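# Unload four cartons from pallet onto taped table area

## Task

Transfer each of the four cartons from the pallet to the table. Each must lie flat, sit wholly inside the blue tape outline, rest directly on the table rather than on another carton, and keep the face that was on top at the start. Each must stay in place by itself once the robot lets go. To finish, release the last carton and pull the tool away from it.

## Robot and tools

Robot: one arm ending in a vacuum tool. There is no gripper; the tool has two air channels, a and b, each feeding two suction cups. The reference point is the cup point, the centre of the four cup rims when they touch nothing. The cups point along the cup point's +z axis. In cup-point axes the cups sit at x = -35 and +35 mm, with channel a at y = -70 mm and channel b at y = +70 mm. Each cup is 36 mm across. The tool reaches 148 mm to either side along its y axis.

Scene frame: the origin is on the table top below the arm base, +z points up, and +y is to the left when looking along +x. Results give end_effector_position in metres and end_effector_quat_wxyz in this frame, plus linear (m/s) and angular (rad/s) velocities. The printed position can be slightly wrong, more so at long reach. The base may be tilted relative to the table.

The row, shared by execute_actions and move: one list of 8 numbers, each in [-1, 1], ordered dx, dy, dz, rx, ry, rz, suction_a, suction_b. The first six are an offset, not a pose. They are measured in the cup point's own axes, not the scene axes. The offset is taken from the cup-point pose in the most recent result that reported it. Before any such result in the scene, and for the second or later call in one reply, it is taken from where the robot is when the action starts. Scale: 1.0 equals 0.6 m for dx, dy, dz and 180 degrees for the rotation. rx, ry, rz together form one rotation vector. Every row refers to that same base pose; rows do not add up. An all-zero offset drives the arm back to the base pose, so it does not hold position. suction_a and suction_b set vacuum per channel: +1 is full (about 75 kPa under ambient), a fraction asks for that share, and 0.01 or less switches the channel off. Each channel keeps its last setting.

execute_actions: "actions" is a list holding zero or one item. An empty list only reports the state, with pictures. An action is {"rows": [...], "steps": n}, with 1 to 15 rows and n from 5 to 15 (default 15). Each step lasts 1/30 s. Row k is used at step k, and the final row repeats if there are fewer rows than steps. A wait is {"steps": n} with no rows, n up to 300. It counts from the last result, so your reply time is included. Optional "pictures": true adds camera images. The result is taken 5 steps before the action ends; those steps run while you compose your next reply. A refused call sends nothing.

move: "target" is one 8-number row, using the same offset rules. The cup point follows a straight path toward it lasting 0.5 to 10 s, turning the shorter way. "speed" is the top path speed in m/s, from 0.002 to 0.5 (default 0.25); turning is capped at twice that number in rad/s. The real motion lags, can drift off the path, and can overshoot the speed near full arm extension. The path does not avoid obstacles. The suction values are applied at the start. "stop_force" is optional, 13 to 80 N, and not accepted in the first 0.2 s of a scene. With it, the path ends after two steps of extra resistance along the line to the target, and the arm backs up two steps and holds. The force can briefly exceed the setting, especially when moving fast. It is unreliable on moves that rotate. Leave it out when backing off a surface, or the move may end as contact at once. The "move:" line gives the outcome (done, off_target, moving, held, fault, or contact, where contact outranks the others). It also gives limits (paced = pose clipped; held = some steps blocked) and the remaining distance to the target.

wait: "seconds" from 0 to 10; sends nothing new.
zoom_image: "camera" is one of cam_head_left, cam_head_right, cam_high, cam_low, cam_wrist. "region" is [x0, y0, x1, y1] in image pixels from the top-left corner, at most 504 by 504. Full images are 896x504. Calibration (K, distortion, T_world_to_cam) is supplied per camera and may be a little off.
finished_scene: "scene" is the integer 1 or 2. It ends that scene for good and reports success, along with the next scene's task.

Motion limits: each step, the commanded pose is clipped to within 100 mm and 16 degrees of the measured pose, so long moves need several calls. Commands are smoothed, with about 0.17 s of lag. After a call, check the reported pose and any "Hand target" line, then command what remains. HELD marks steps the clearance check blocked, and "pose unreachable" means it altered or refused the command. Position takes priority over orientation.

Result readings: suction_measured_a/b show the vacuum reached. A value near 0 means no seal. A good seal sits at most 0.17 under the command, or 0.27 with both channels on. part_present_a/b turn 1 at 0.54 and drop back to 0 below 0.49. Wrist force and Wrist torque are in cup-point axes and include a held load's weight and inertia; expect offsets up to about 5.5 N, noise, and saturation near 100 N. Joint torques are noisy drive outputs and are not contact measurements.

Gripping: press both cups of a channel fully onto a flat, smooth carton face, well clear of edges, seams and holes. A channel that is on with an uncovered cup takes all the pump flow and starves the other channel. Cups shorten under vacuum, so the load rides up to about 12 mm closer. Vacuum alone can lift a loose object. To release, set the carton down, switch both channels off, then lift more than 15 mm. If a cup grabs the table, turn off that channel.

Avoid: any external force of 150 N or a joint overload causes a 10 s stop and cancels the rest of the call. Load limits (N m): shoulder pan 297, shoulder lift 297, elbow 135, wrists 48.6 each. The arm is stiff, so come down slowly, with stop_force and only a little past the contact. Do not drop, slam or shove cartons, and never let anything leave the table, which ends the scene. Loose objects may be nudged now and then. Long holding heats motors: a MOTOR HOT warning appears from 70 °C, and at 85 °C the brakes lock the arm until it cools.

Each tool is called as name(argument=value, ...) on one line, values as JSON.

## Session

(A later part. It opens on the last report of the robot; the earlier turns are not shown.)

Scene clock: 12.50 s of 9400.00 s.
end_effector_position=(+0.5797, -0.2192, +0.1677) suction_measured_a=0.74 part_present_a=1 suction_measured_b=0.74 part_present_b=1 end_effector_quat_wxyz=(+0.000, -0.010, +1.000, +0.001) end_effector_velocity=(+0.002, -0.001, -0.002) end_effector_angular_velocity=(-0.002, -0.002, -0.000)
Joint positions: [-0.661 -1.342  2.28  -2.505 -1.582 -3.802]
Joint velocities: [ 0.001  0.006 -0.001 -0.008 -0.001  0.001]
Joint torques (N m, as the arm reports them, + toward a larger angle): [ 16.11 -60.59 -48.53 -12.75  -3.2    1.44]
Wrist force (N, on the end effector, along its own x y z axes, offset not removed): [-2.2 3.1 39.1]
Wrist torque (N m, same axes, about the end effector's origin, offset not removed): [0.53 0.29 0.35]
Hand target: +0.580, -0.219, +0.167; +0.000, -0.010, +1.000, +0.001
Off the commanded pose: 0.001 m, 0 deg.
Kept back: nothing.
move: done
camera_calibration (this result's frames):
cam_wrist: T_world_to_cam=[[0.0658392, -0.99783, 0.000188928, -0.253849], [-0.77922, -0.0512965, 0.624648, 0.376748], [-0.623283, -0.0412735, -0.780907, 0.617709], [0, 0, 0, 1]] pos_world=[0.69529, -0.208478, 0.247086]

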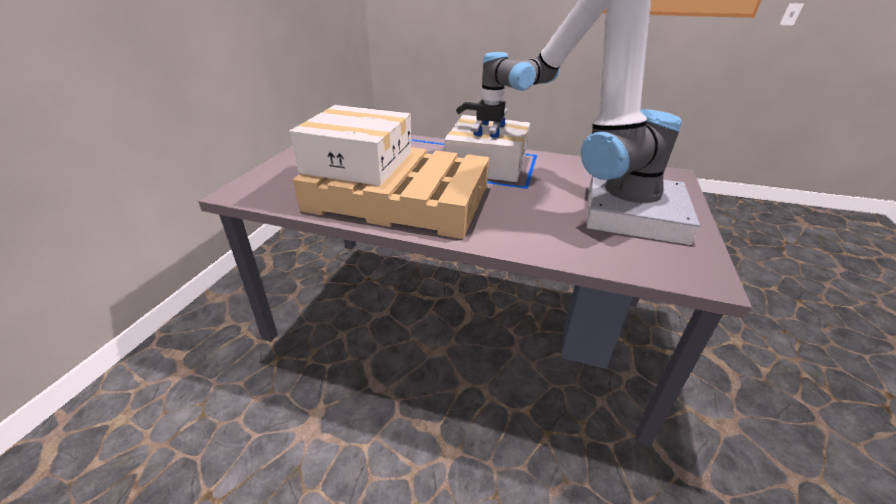

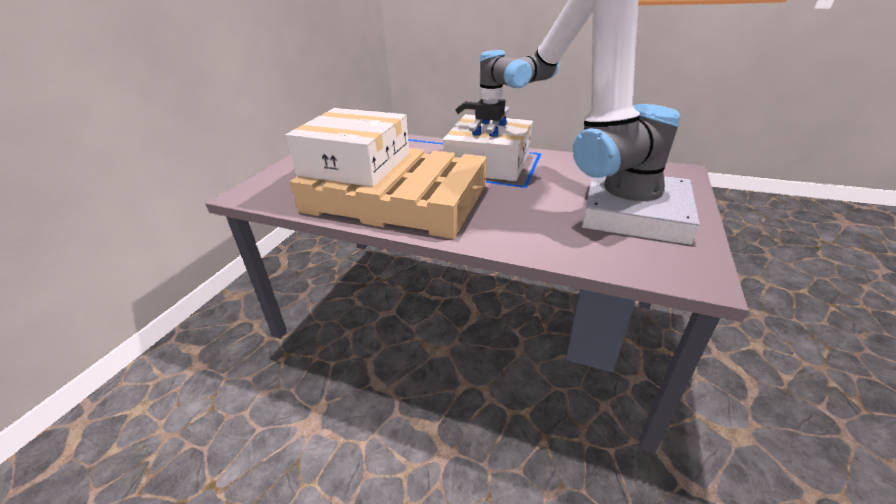

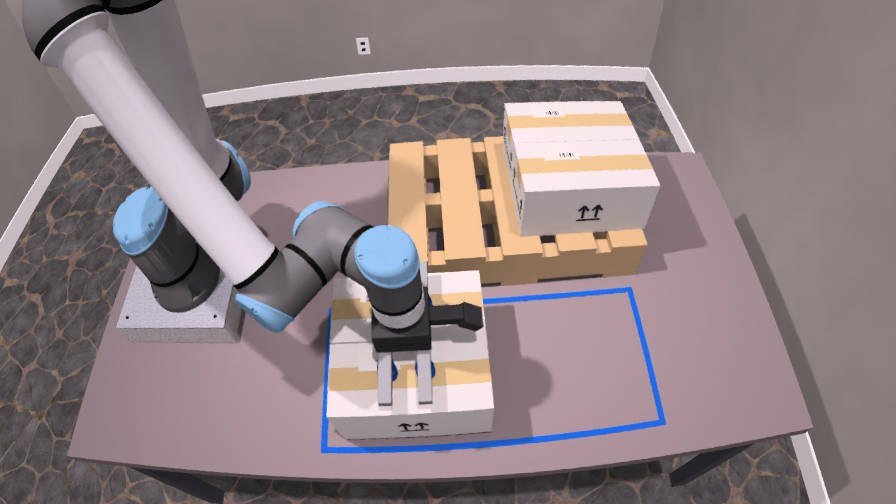

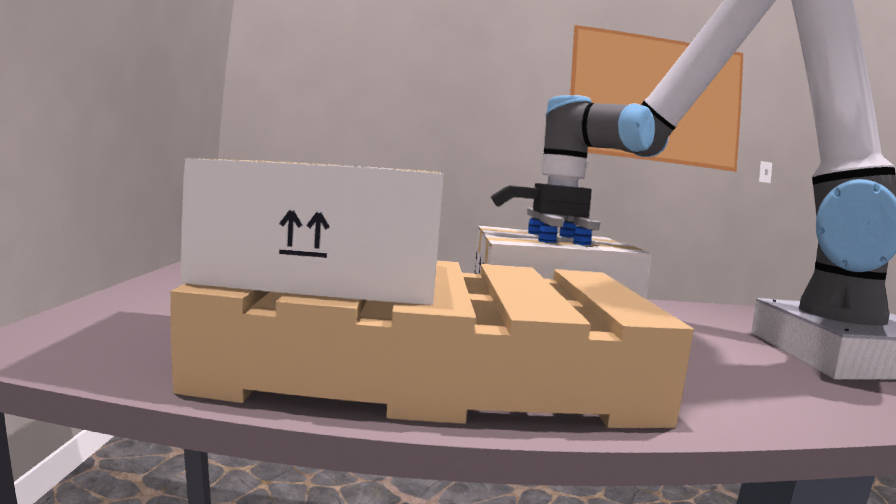

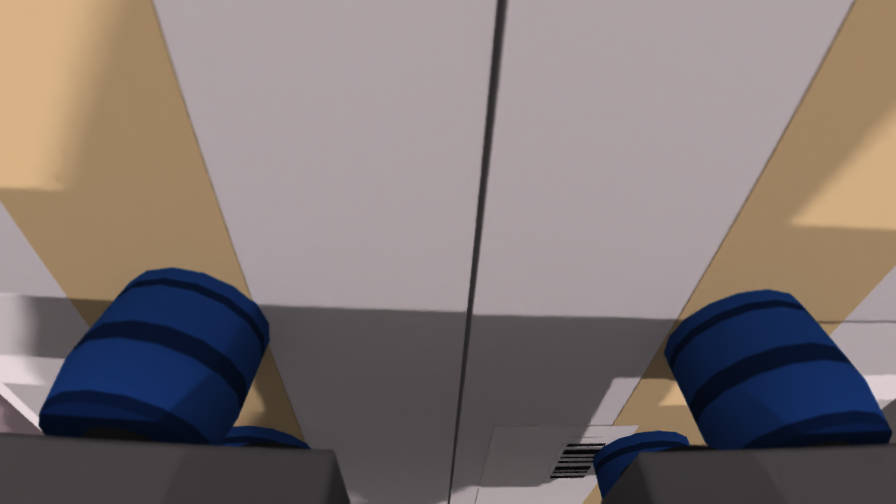

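Gap is about 17 mm; centred.

move(target=[0,0,0.035,0,0,0,1,1], speed=0.008, stop_force=30)

Scene clock: 14.23 s of 9400.00 s.
end_effector_position=(+0.5799, -0.2193, +0.1587) suction_measured_a=0.74 part_present_a=1 suction_measured_b=0.74 part_present_b=1 end_effector_quat_wxyz=(+0.000, -0.010, +1.000, +0.000) end_effector_velocity=(-0.002, +0.001, -0.000) end_effector_angular_velocity=(+0.004, +0.006, -0.000)
Joint positions: [-0.661 -1.326  2.284 -2.526 -1.582 -3.802]
Joint velocities: [-0.001 -0.003  0.002  0.008  0.    -0.   ]
Joint torques (N m, as the arm reports them, + toward a larger angle): [-14.74 -66.32 -30.6    0.18  -1.63  -1.43]
Wrist force (N, on the end effector, along its own x y z axes, offset not removed): [-7.7 0.0 -14.0]
Wrist torque (N m, same axes, about the end effector's origin, offset not removed): [0.19 0.76 0.35]
Hand target: +0.580, -0.219, +0.159; +0.000, -0.010, +1.000, +0.001
Off the commanded pose: 0.012 m, 0 deg.
Kept back: nothing.
move: contact
camera_calibration (this result's frames):
cam_wrist: T_world_to_cam=[[0.0658575, -0.997829, 0.000611509, -0.254077], [-0.779513, -0.0510659, 0.624301, 0.382817], [-0.622914, -0.0415916, -0.781184, 0.610566], [0, 0, 0, 1]] pos_world=[0.695474, -0.208582, 0.238127]

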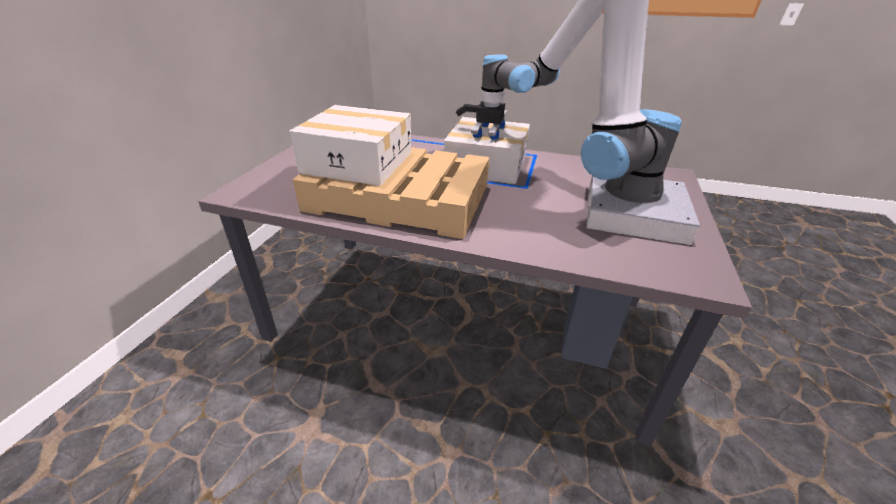

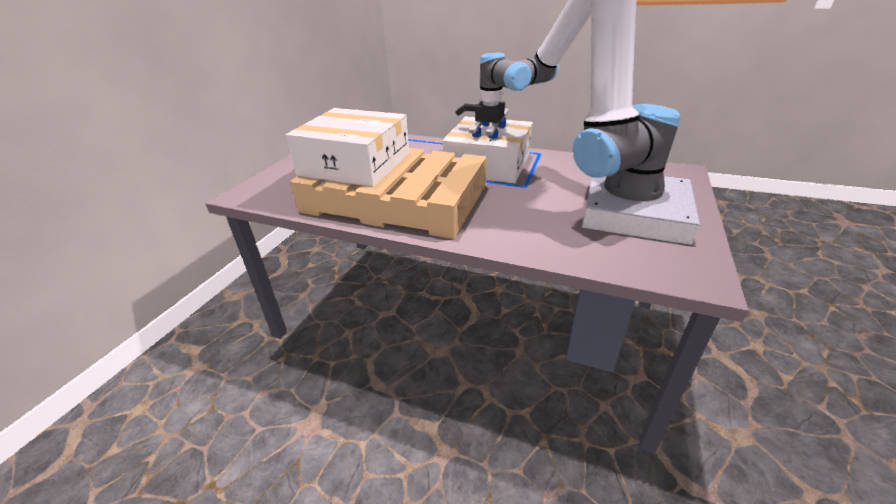

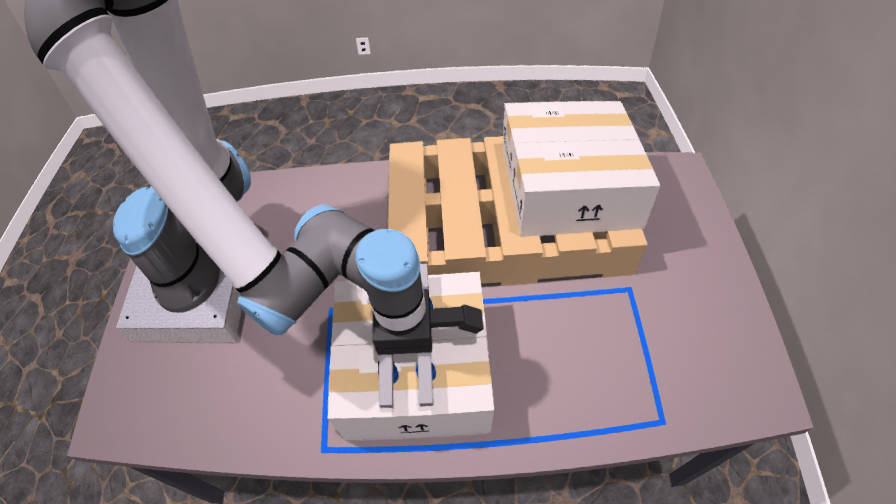

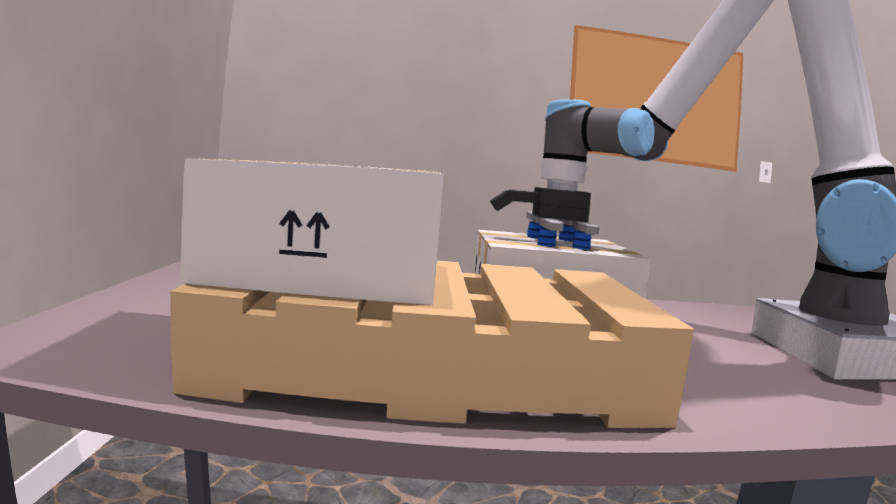

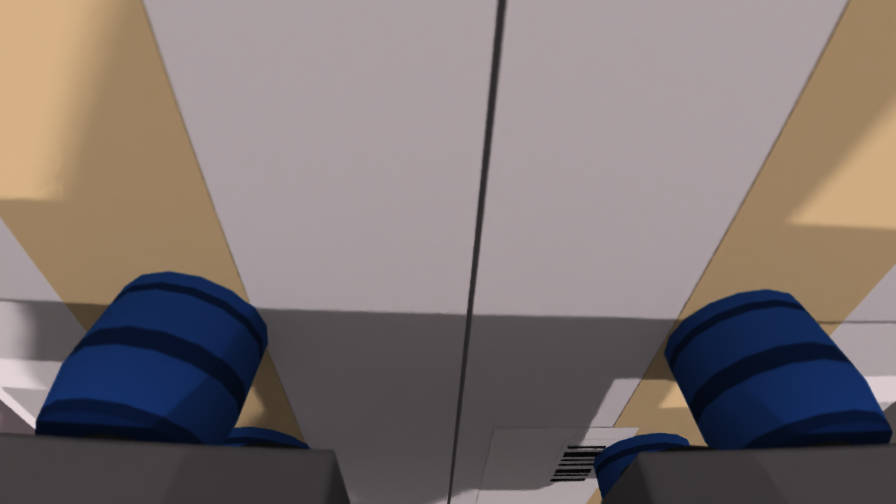

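execute_actions(actions=[])

execute_actions(actions=[{"rows":[[0,0,0,0,0,0,0,0]],"steps":6}])

move(target=[0,0,-0.278,0,0,0,0,0], speed=0.4)

move(target=[-0.672,0.682,0.004,0,0,0,0,0], speed=0.5)

Scene clock: 14.80 s of 9400.00 s.
end_effector_position=(+0.5798, -0.2192, +0.1589) suction_measured_a=0.74 part_present_a=1 suction_measured_b=0.74 part_present_b=1 end_effector_quat_wxyz=(+0.000, -0.010, +1.000, +0.001) end_effector_velocity=(-0.000, +0.000, +0.000) end_effector_angular_velocity=(-0.000, +0.000, +0.000)
Joint positions: [-0.661 -1.326  2.284 -2.525 -1.582 -3.802]
Joint velocities: [ 0. -0.  0.  0. -0. -0.]
Joint torques (N m, as the arm reports them, + toward a larger angle): [ -9.12 -75.79 -40.54  -1.48  -0.61   0.2 ]
Wrist force (N, on the end effector, along its own x y z axes, offset not removed): [-4.4 0.5 6.8]
Wrist torque (N m, same axes, about the end effector's origin, offset not removed): [1.57 0.00 0.15]
Hand target: +0.580, -0.219, +0.159; +0.000, -0.010, +1.000, +0.001
Off the commanded pose: 0.012 m, 0 deg.
Kept back: nothing.
Steps of this call (steps 1 to 17: nothing new was sent). Readings (end_effector_position | what the end effector reports):
1: (+0.5799, -0.2193, +0.1587) | suction_measured_a=0.74 part_present_a=1 suction_measured_b=0.74 part_present_b=1
2: (+0.5799, -0.2192, +0.1587) | suction_measured_a=0.74 part_present_a=1 suction_measured_b=0.74 part_present_b=1
4: (+0.5798, -0.2192, +0.1587) | suction_measured_a=0.74 part_present_a=1 suction_measured_b=0.74 part_present_b=1
8: (+0.5798, -0.2192, +0.1588) | suction_measured_a=0.74 part_present_a=1 suction_measured_b=0.74 part_present_b=1
17: the state above
camera_calibration (this result's frames):
cam_wrist: T_world_to_cam=[[0.0658637, -0.997829, 0.000309146, -0.253913], [-0.779279, -0.0512444, 0.624578, 0.382355], [-0.623206, -0.0413779, -0.780962, 0.61082], [0, 0, 0, 1]] pos_world=[0.695352, -0.208494, 0.238295]

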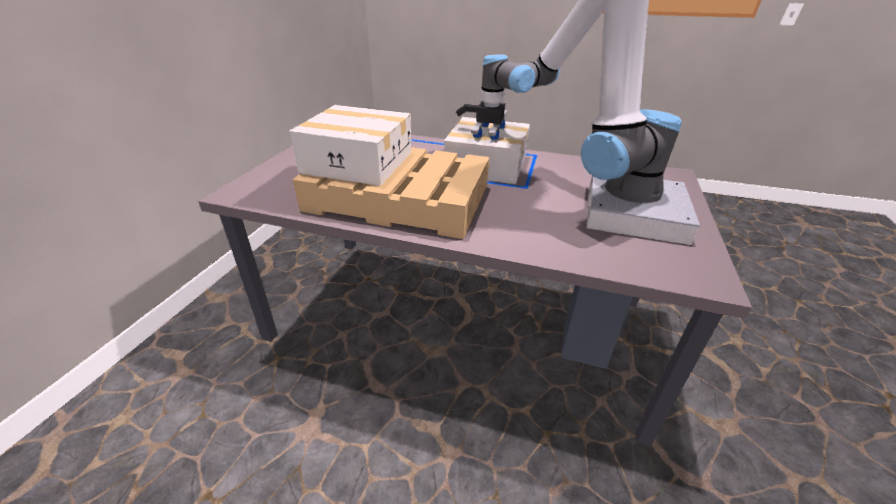

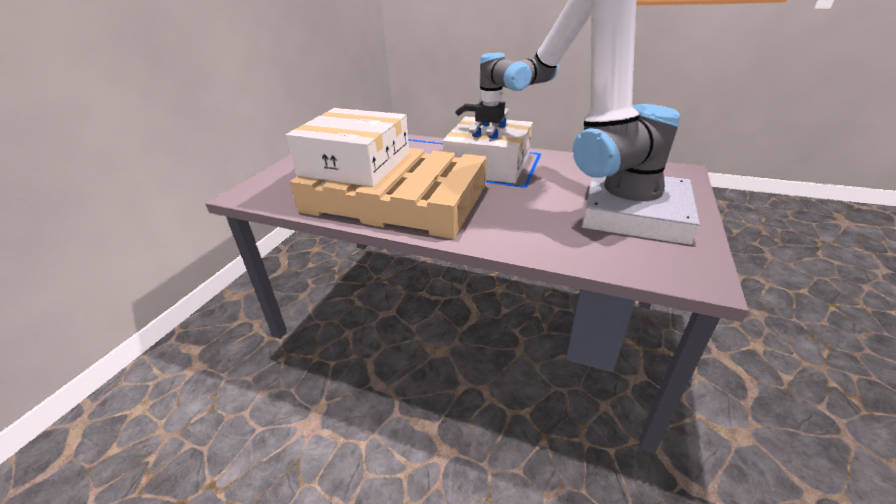

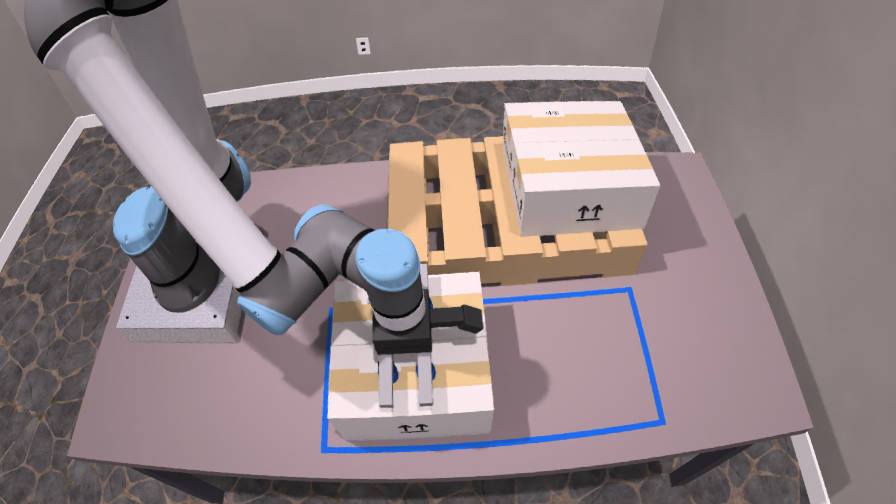

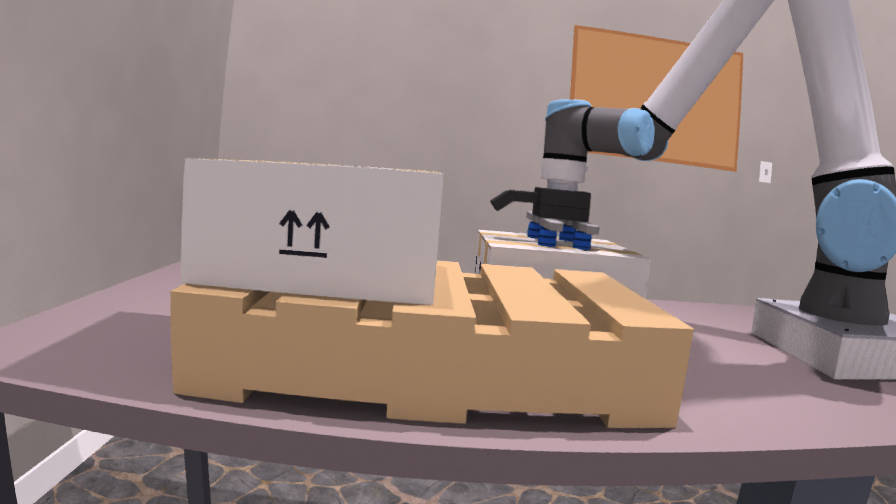

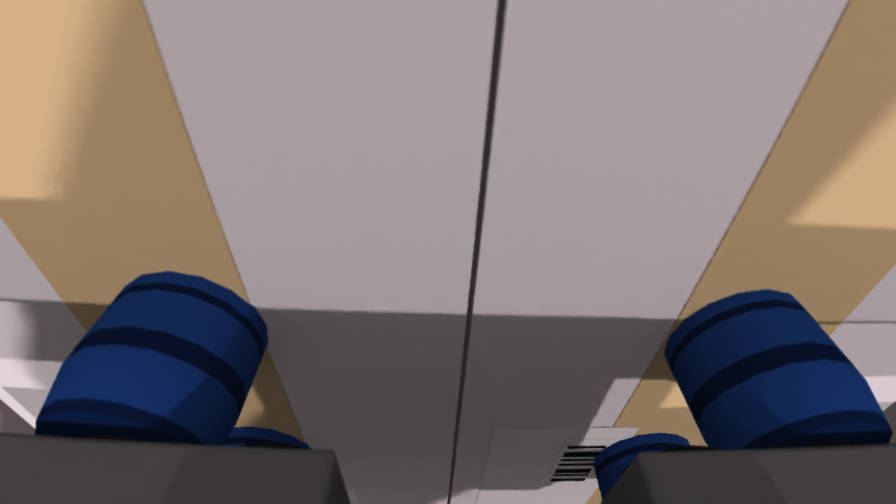

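Scene clock: 14.83 s of 9400.00 s.
end_effector_position=(+0.5798, -0.2192, +0.1589) suction_measured_a=0.48 part_present_a=0 suction_measured_b=0.48 part_present_b=0 end_effector_quat_wxyz=(+0.000, -0.010, +1.000, +0.001) end_effector_velocity=(-0.000, +0.000, +0.000) end_effector_angular_velocity=(-0.000, +0.000, -0.000)
Joint positions: [-0.661 -1.326  2.284 -2.525 -1.582 -3.802]
Joint velocities: [ 0.    -0.002  0.001  0.001 -0.     0.   ]
Joint torques (N m, as the arm reports them, + toward a larger angle): [ -9.66 -69.7  -39.82  -1.59  -0.43   0.49]
Wrist force (N, on the end effector, along its own x y z axes, offset not removed): [-6.3 2.3 5.3]
Wrist torque (N m, same axes, about the end effector's origin, offset not removed): [1.76 0.56 0.05]
Steps of this call (step 1: the first step of this action). Readings (end_effector_position | what the end effector reports):
1: the state above

Scene clock: 16.30 s of 9400.00 s.
end_effector_position=(+0.5798, -0.2193, +0.3256) suction_measured_a=0.00 part_present_a=0 suction_measured_b=0.00 part_present_b=0 end_effector_quat_wxyz=(+0.000, -0.010, +1.000, +0.000) end_effector_velocity=(+0.000, -0.000, +0.003) end_effector_angular_velocity=(+0.000, +0.001, +0.000)
Joint positions: [-0.658 -1.564  2.157 -2.161 -1.582 -3.798]
Joint velocities: [-0.    -0.003 -0.004  0.007 -0.    -0.001]
Joint torques (N m, as the arm reports them, + toward a larger angle): [-15.91 -64.4  -58.94  -1.78  -2.39  -2.1 ]
Wrist force (N, on the end effector, along its own x y z axes, offset not removed): [0.4 -1.4 -3.6]
Wrist torque (N m, same axes, about the end effector's origin, offset not removed): [-0.10 -0.13 0.36]
Hand target: +0.580, -0.219, +0.326; +0.000, -0.010, +1.000, +0.000
Off your previous action's commanded pose: 0.001 m, 0 deg at its last step (step 5 of this call).
Off the commanded pose: 0.001 m, 0 deg.
Kept back: nothing.
move: done
camera_calibration (this result's frames):
cam_wrist: T_world_to_cam=[[0.0658643, -0.997828, 0.000887821, -0.254252], [-0.779785, -0.0509166, 0.623974, 0.278805], [-0.622573, -0.0417899, -0.781445, 0.740722], [0, 0, 0, 1]] pos_world=[0.695308, -0.208549, 0.405093]

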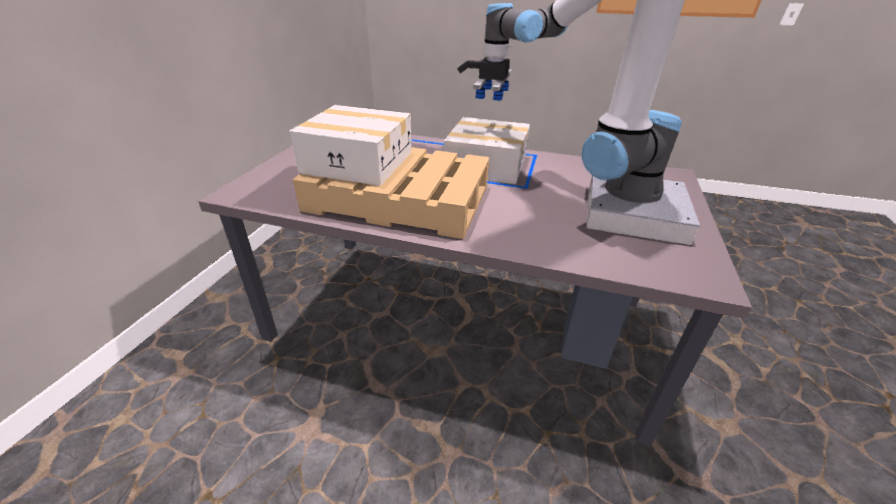

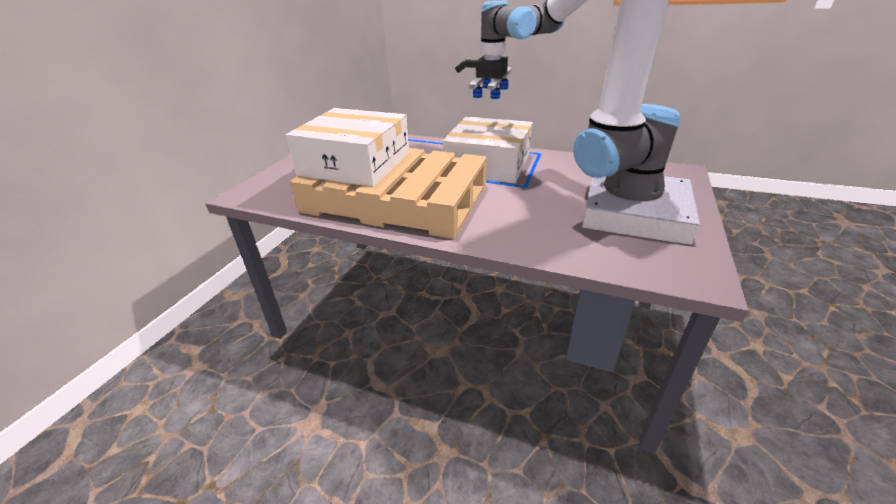

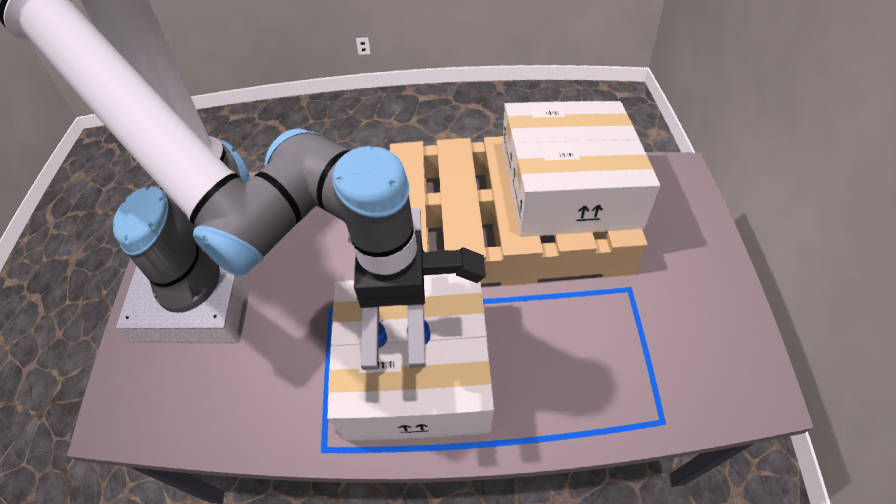

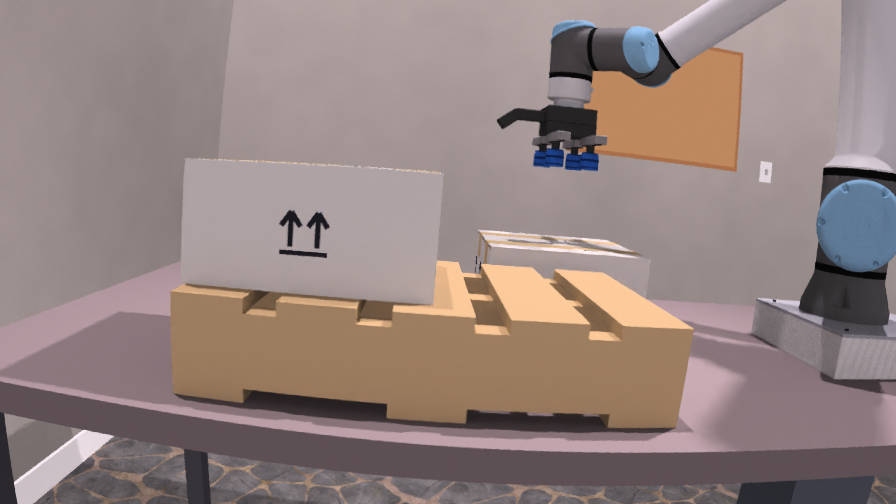

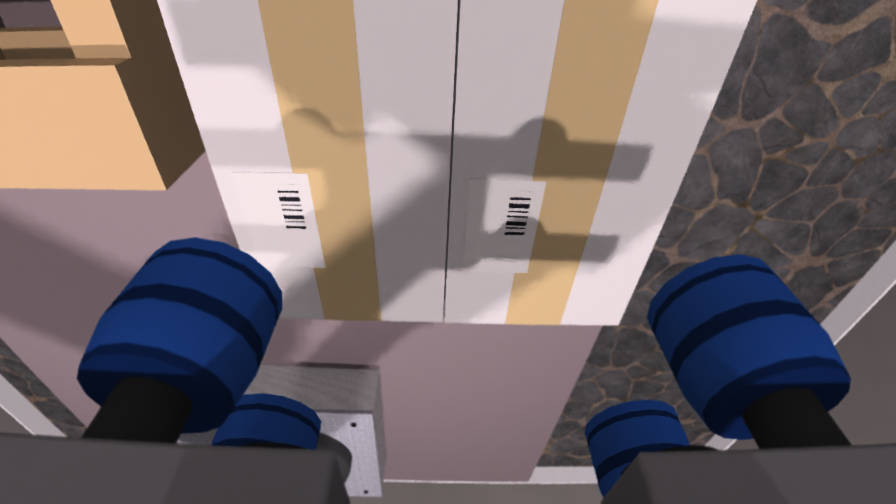

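Scene clock: 18.40 s of 9400.00 s.
end_effector_position=(+0.9748, +0.1966, +0.3238) suction_measured_a=0.00 part_present_a=0 suction_measured_b=0.00 part_present_b=0 end_effector_quat_wxyz=(+0.000, -0.010, +1.000, -0.000) end_effector_velocity=(+0.003, +0.002, +0.000) end_effector_angular_velocity=(-0.000, +0.001, -0.000)
Joint positions: [ 0.006 -0.984  1.389 -1.966 -1.58  -3.135]
Joint velocities: [ 0.002  0.005 -0.009  0.005 -0.     0.002]
Joint torques (N m, as the arm reports them, + toward a larger angle): [ 14.78 -84.3  -64.25  -2.32  -3.46   0.95]
Wrist force (N, on the end effector, along its own x y z axes, offset not removed): [1.1 2.5 -6.5]
Wrist torque (N m, same axes, about the end effector's origin, offset not removed): [0.26 -0.12 0.26]
Hand target: +0.975, +0.197, +0.324; +0.000, -0.010, +1.000, -0.000
Off the commanded pose: 0.001 m, 0 deg.
Kept back: nothing.
move: done; limits=paced
camera_calibration (this result's frames):
cam_wrist: T_world_to_cam=[[0.0658877, -0.997825, 0.00196662, 0.134342], [-0.779499, -0.0502408, 0.624385, 0.608585], [-0.622929, -0.0426723, -0.781114, 1.00304], [0, 0, 0, 1]] pos_world=[1.09036, 0.207428, 0.403236]

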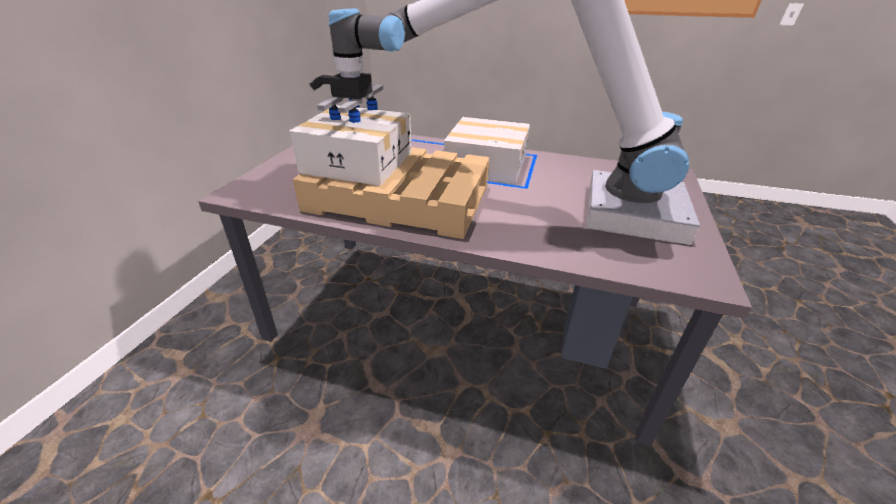

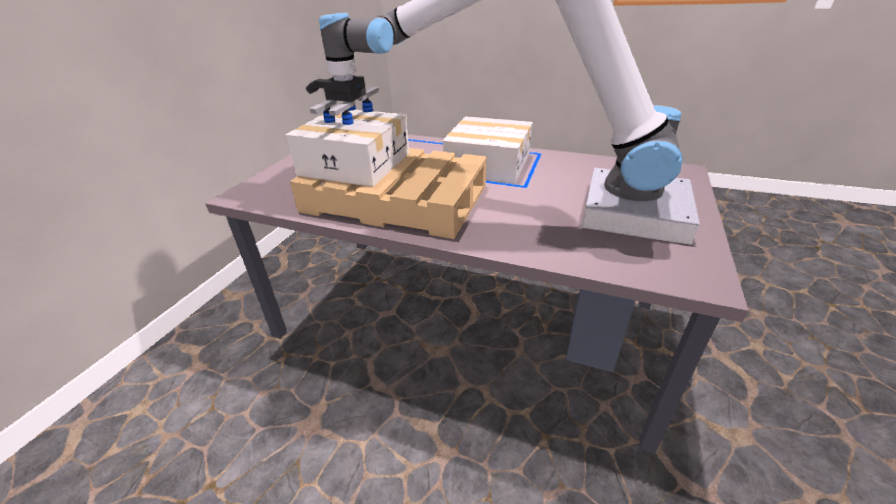

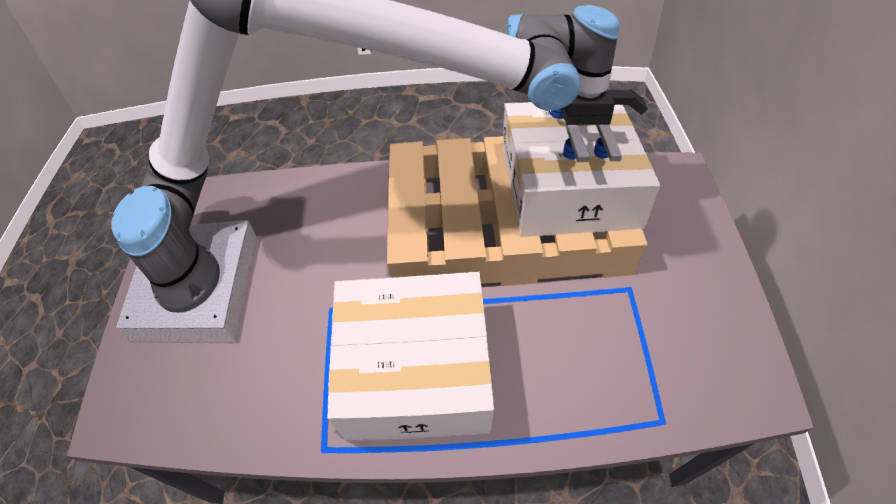

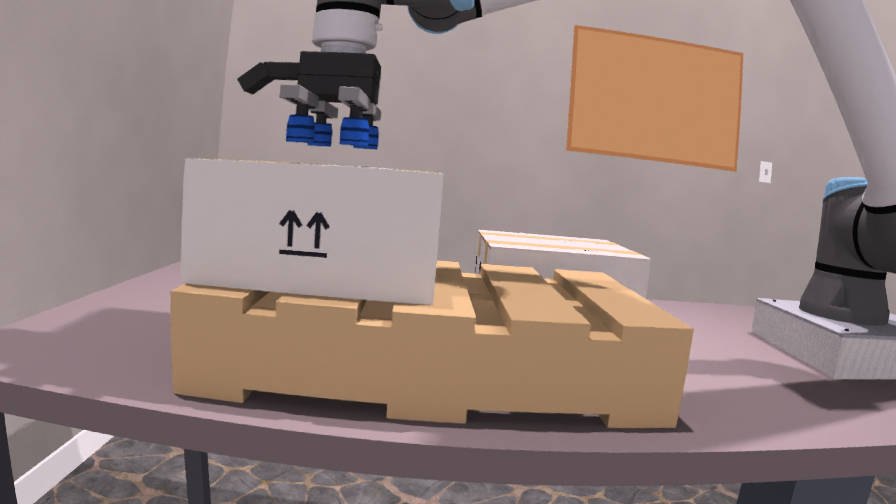

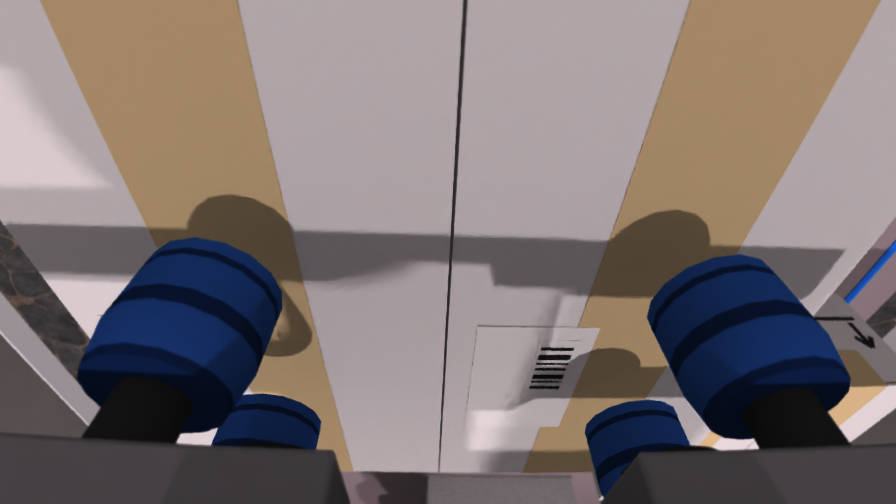

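move(target=[0,0.0045,0.0545,0,0,0,1,1], speed=0.04, stop_force=40)

execute_actions(actions=[{"steps":15}])

Scene clock: 19.90 s of 9400.00 s.
end_effector_position=(+0.9747, +0.1993, +0.2909) suction_measured_a=0.45 part_present_a=0 suction_measured_b=0.45 part_present_b=0 end_effector_quat_wxyz=(-0.000, -0.010, +1.000, -0.000) end_effector_velocity=(-0.000, -0.000, -0.002) end_effector_angular_velocity=(-0.001, -0.000, -0.000)
Joint positions: [ 0.009 -0.961  1.414 -2.013 -1.58  -3.132]
Joint velocities: [-0.     0.001  0.002 -0.004 -0.001  0.   ]
Joint torques (N m, as the arm reports them, + toward a larger angle): [  17.3  -122.62  -72.45  -11.83    2.54    1.27]
Wrist force (N, on the end effector, along its own x y z axes, offset not removed): [-1.1 1.3 31.1]
Wrist torque (N m, same axes, about the end effector's origin, offset not removed): [0.00 0.06 0.56]
Hand target: +0.975, +0.199, +0.291; +0.000, -0.010, +1.000, -0.000
Off the commanded pose: 0.000 m, 0 deg.
Kept back: nothing.
move: done
camera_calibration (this result's frames):
cam_wrist: T_world_to_cam=[[0.0658917, -0.997825, 0.00199807, 0.137042], [-0.779061, -0.0501941, 0.624936, 0.628522], [-0.623476, -0.0427347, -0.780674, 0.9778], [0, 0, 0, 1]] pos_world=[1.09026, 0.210078, 0.370283]

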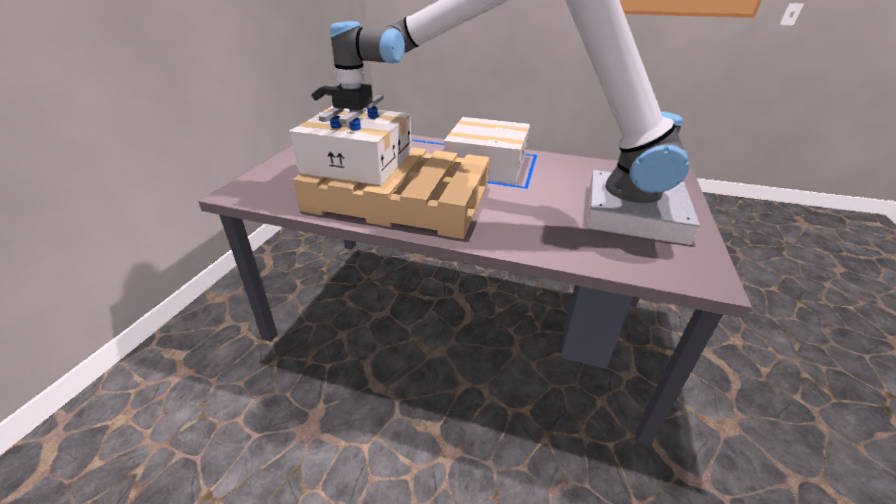

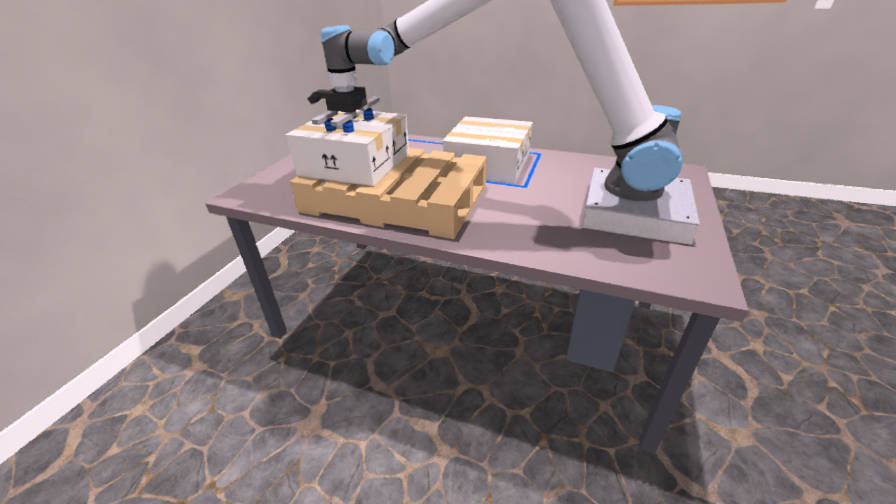

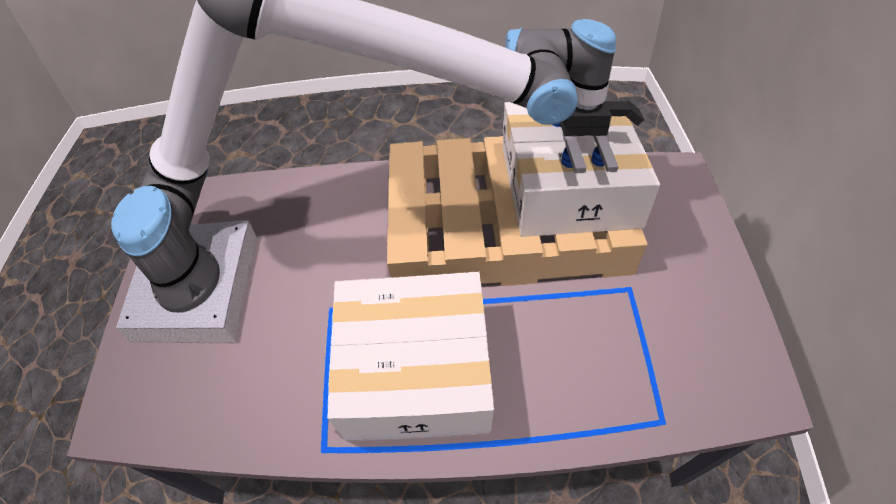

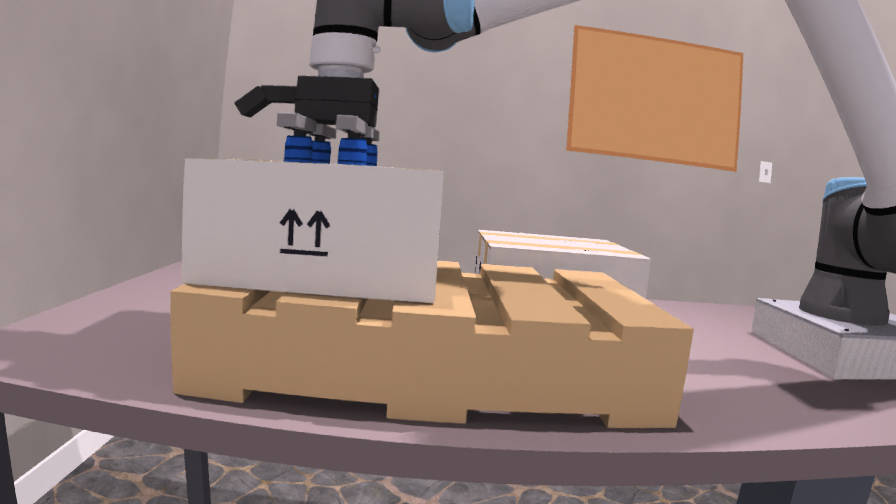

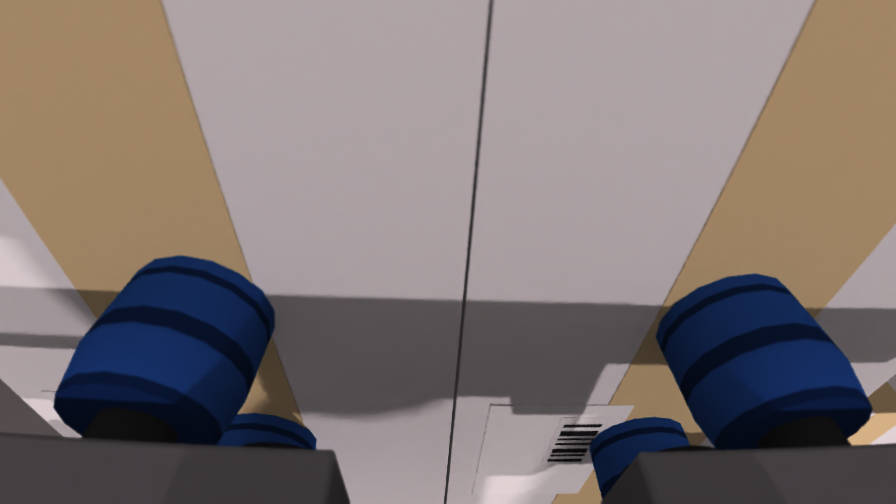

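Scene clock: 20.40 s of 9400.00 s.
end_effector_position=(+0.9748, +0.1993, +0.2909) suction_measured_a=0.68 part_present_a=1 suction_measured_b=0.68 part_present_b=1 end_effector_quat_wxyz=(+0.000, -0.010, +1.000, -0.000) end_effector_velocity=(-0.000, +0.000, -0.001) end_effector_angular_velocity=(+0.001, +0.001, +0.000)
Joint positions: [ 0.009 -0.961  1.414 -2.014 -1.579 -3.132]
Joint velocities: [-0.     0.     0.001 -0.     0.001 -0.   ]
Joint torques (N m, as the arm reports them, + toward a larger angle): [  15.81 -136.94  -83.49  -12.31    2.25    1.37]
Wrist force (N, on the end effector, along its own x y z axes, offset not removed): [1.3 3.9 36.0]
Wrist torque (N m, same axes, about the end effector's origin, offset not removed): [0.51 -0.17 0.25]
Hand target: +0.975, +0.199, +0.291; +0.000, -0.010, +1.000, -0.000
Off the commanded pose: 0.000 m, 0 deg.
Kept back: nothing.
Steps of this call (steps 1 to 15: nothing new was sent). Readings (end_effector_position | what the end effector reports):
1: (+0.9747, +0.1993, +0.2909) | suction_measured_a=0.46 part_present_a=0 suction_measured_b=0.46 part_present_b=0
2: (+0.9747, +0.1993, +0.2909) | suction_measured_a=0.49 part_present_a=0 suction_measured_b=0.49 part_present_b=0
4: (+0.9747, +0.1993, +0.2909) | suction_measured_a=0.51 part_present_a=0 suction_measured_b=0.51 part_present_b=0
8: (+0.9748, +0.1993, +0.2909) | suction_measured_a=0.58 part_present_a=1 suction_measured_b=0.58 part_present_b=1
15: the state above


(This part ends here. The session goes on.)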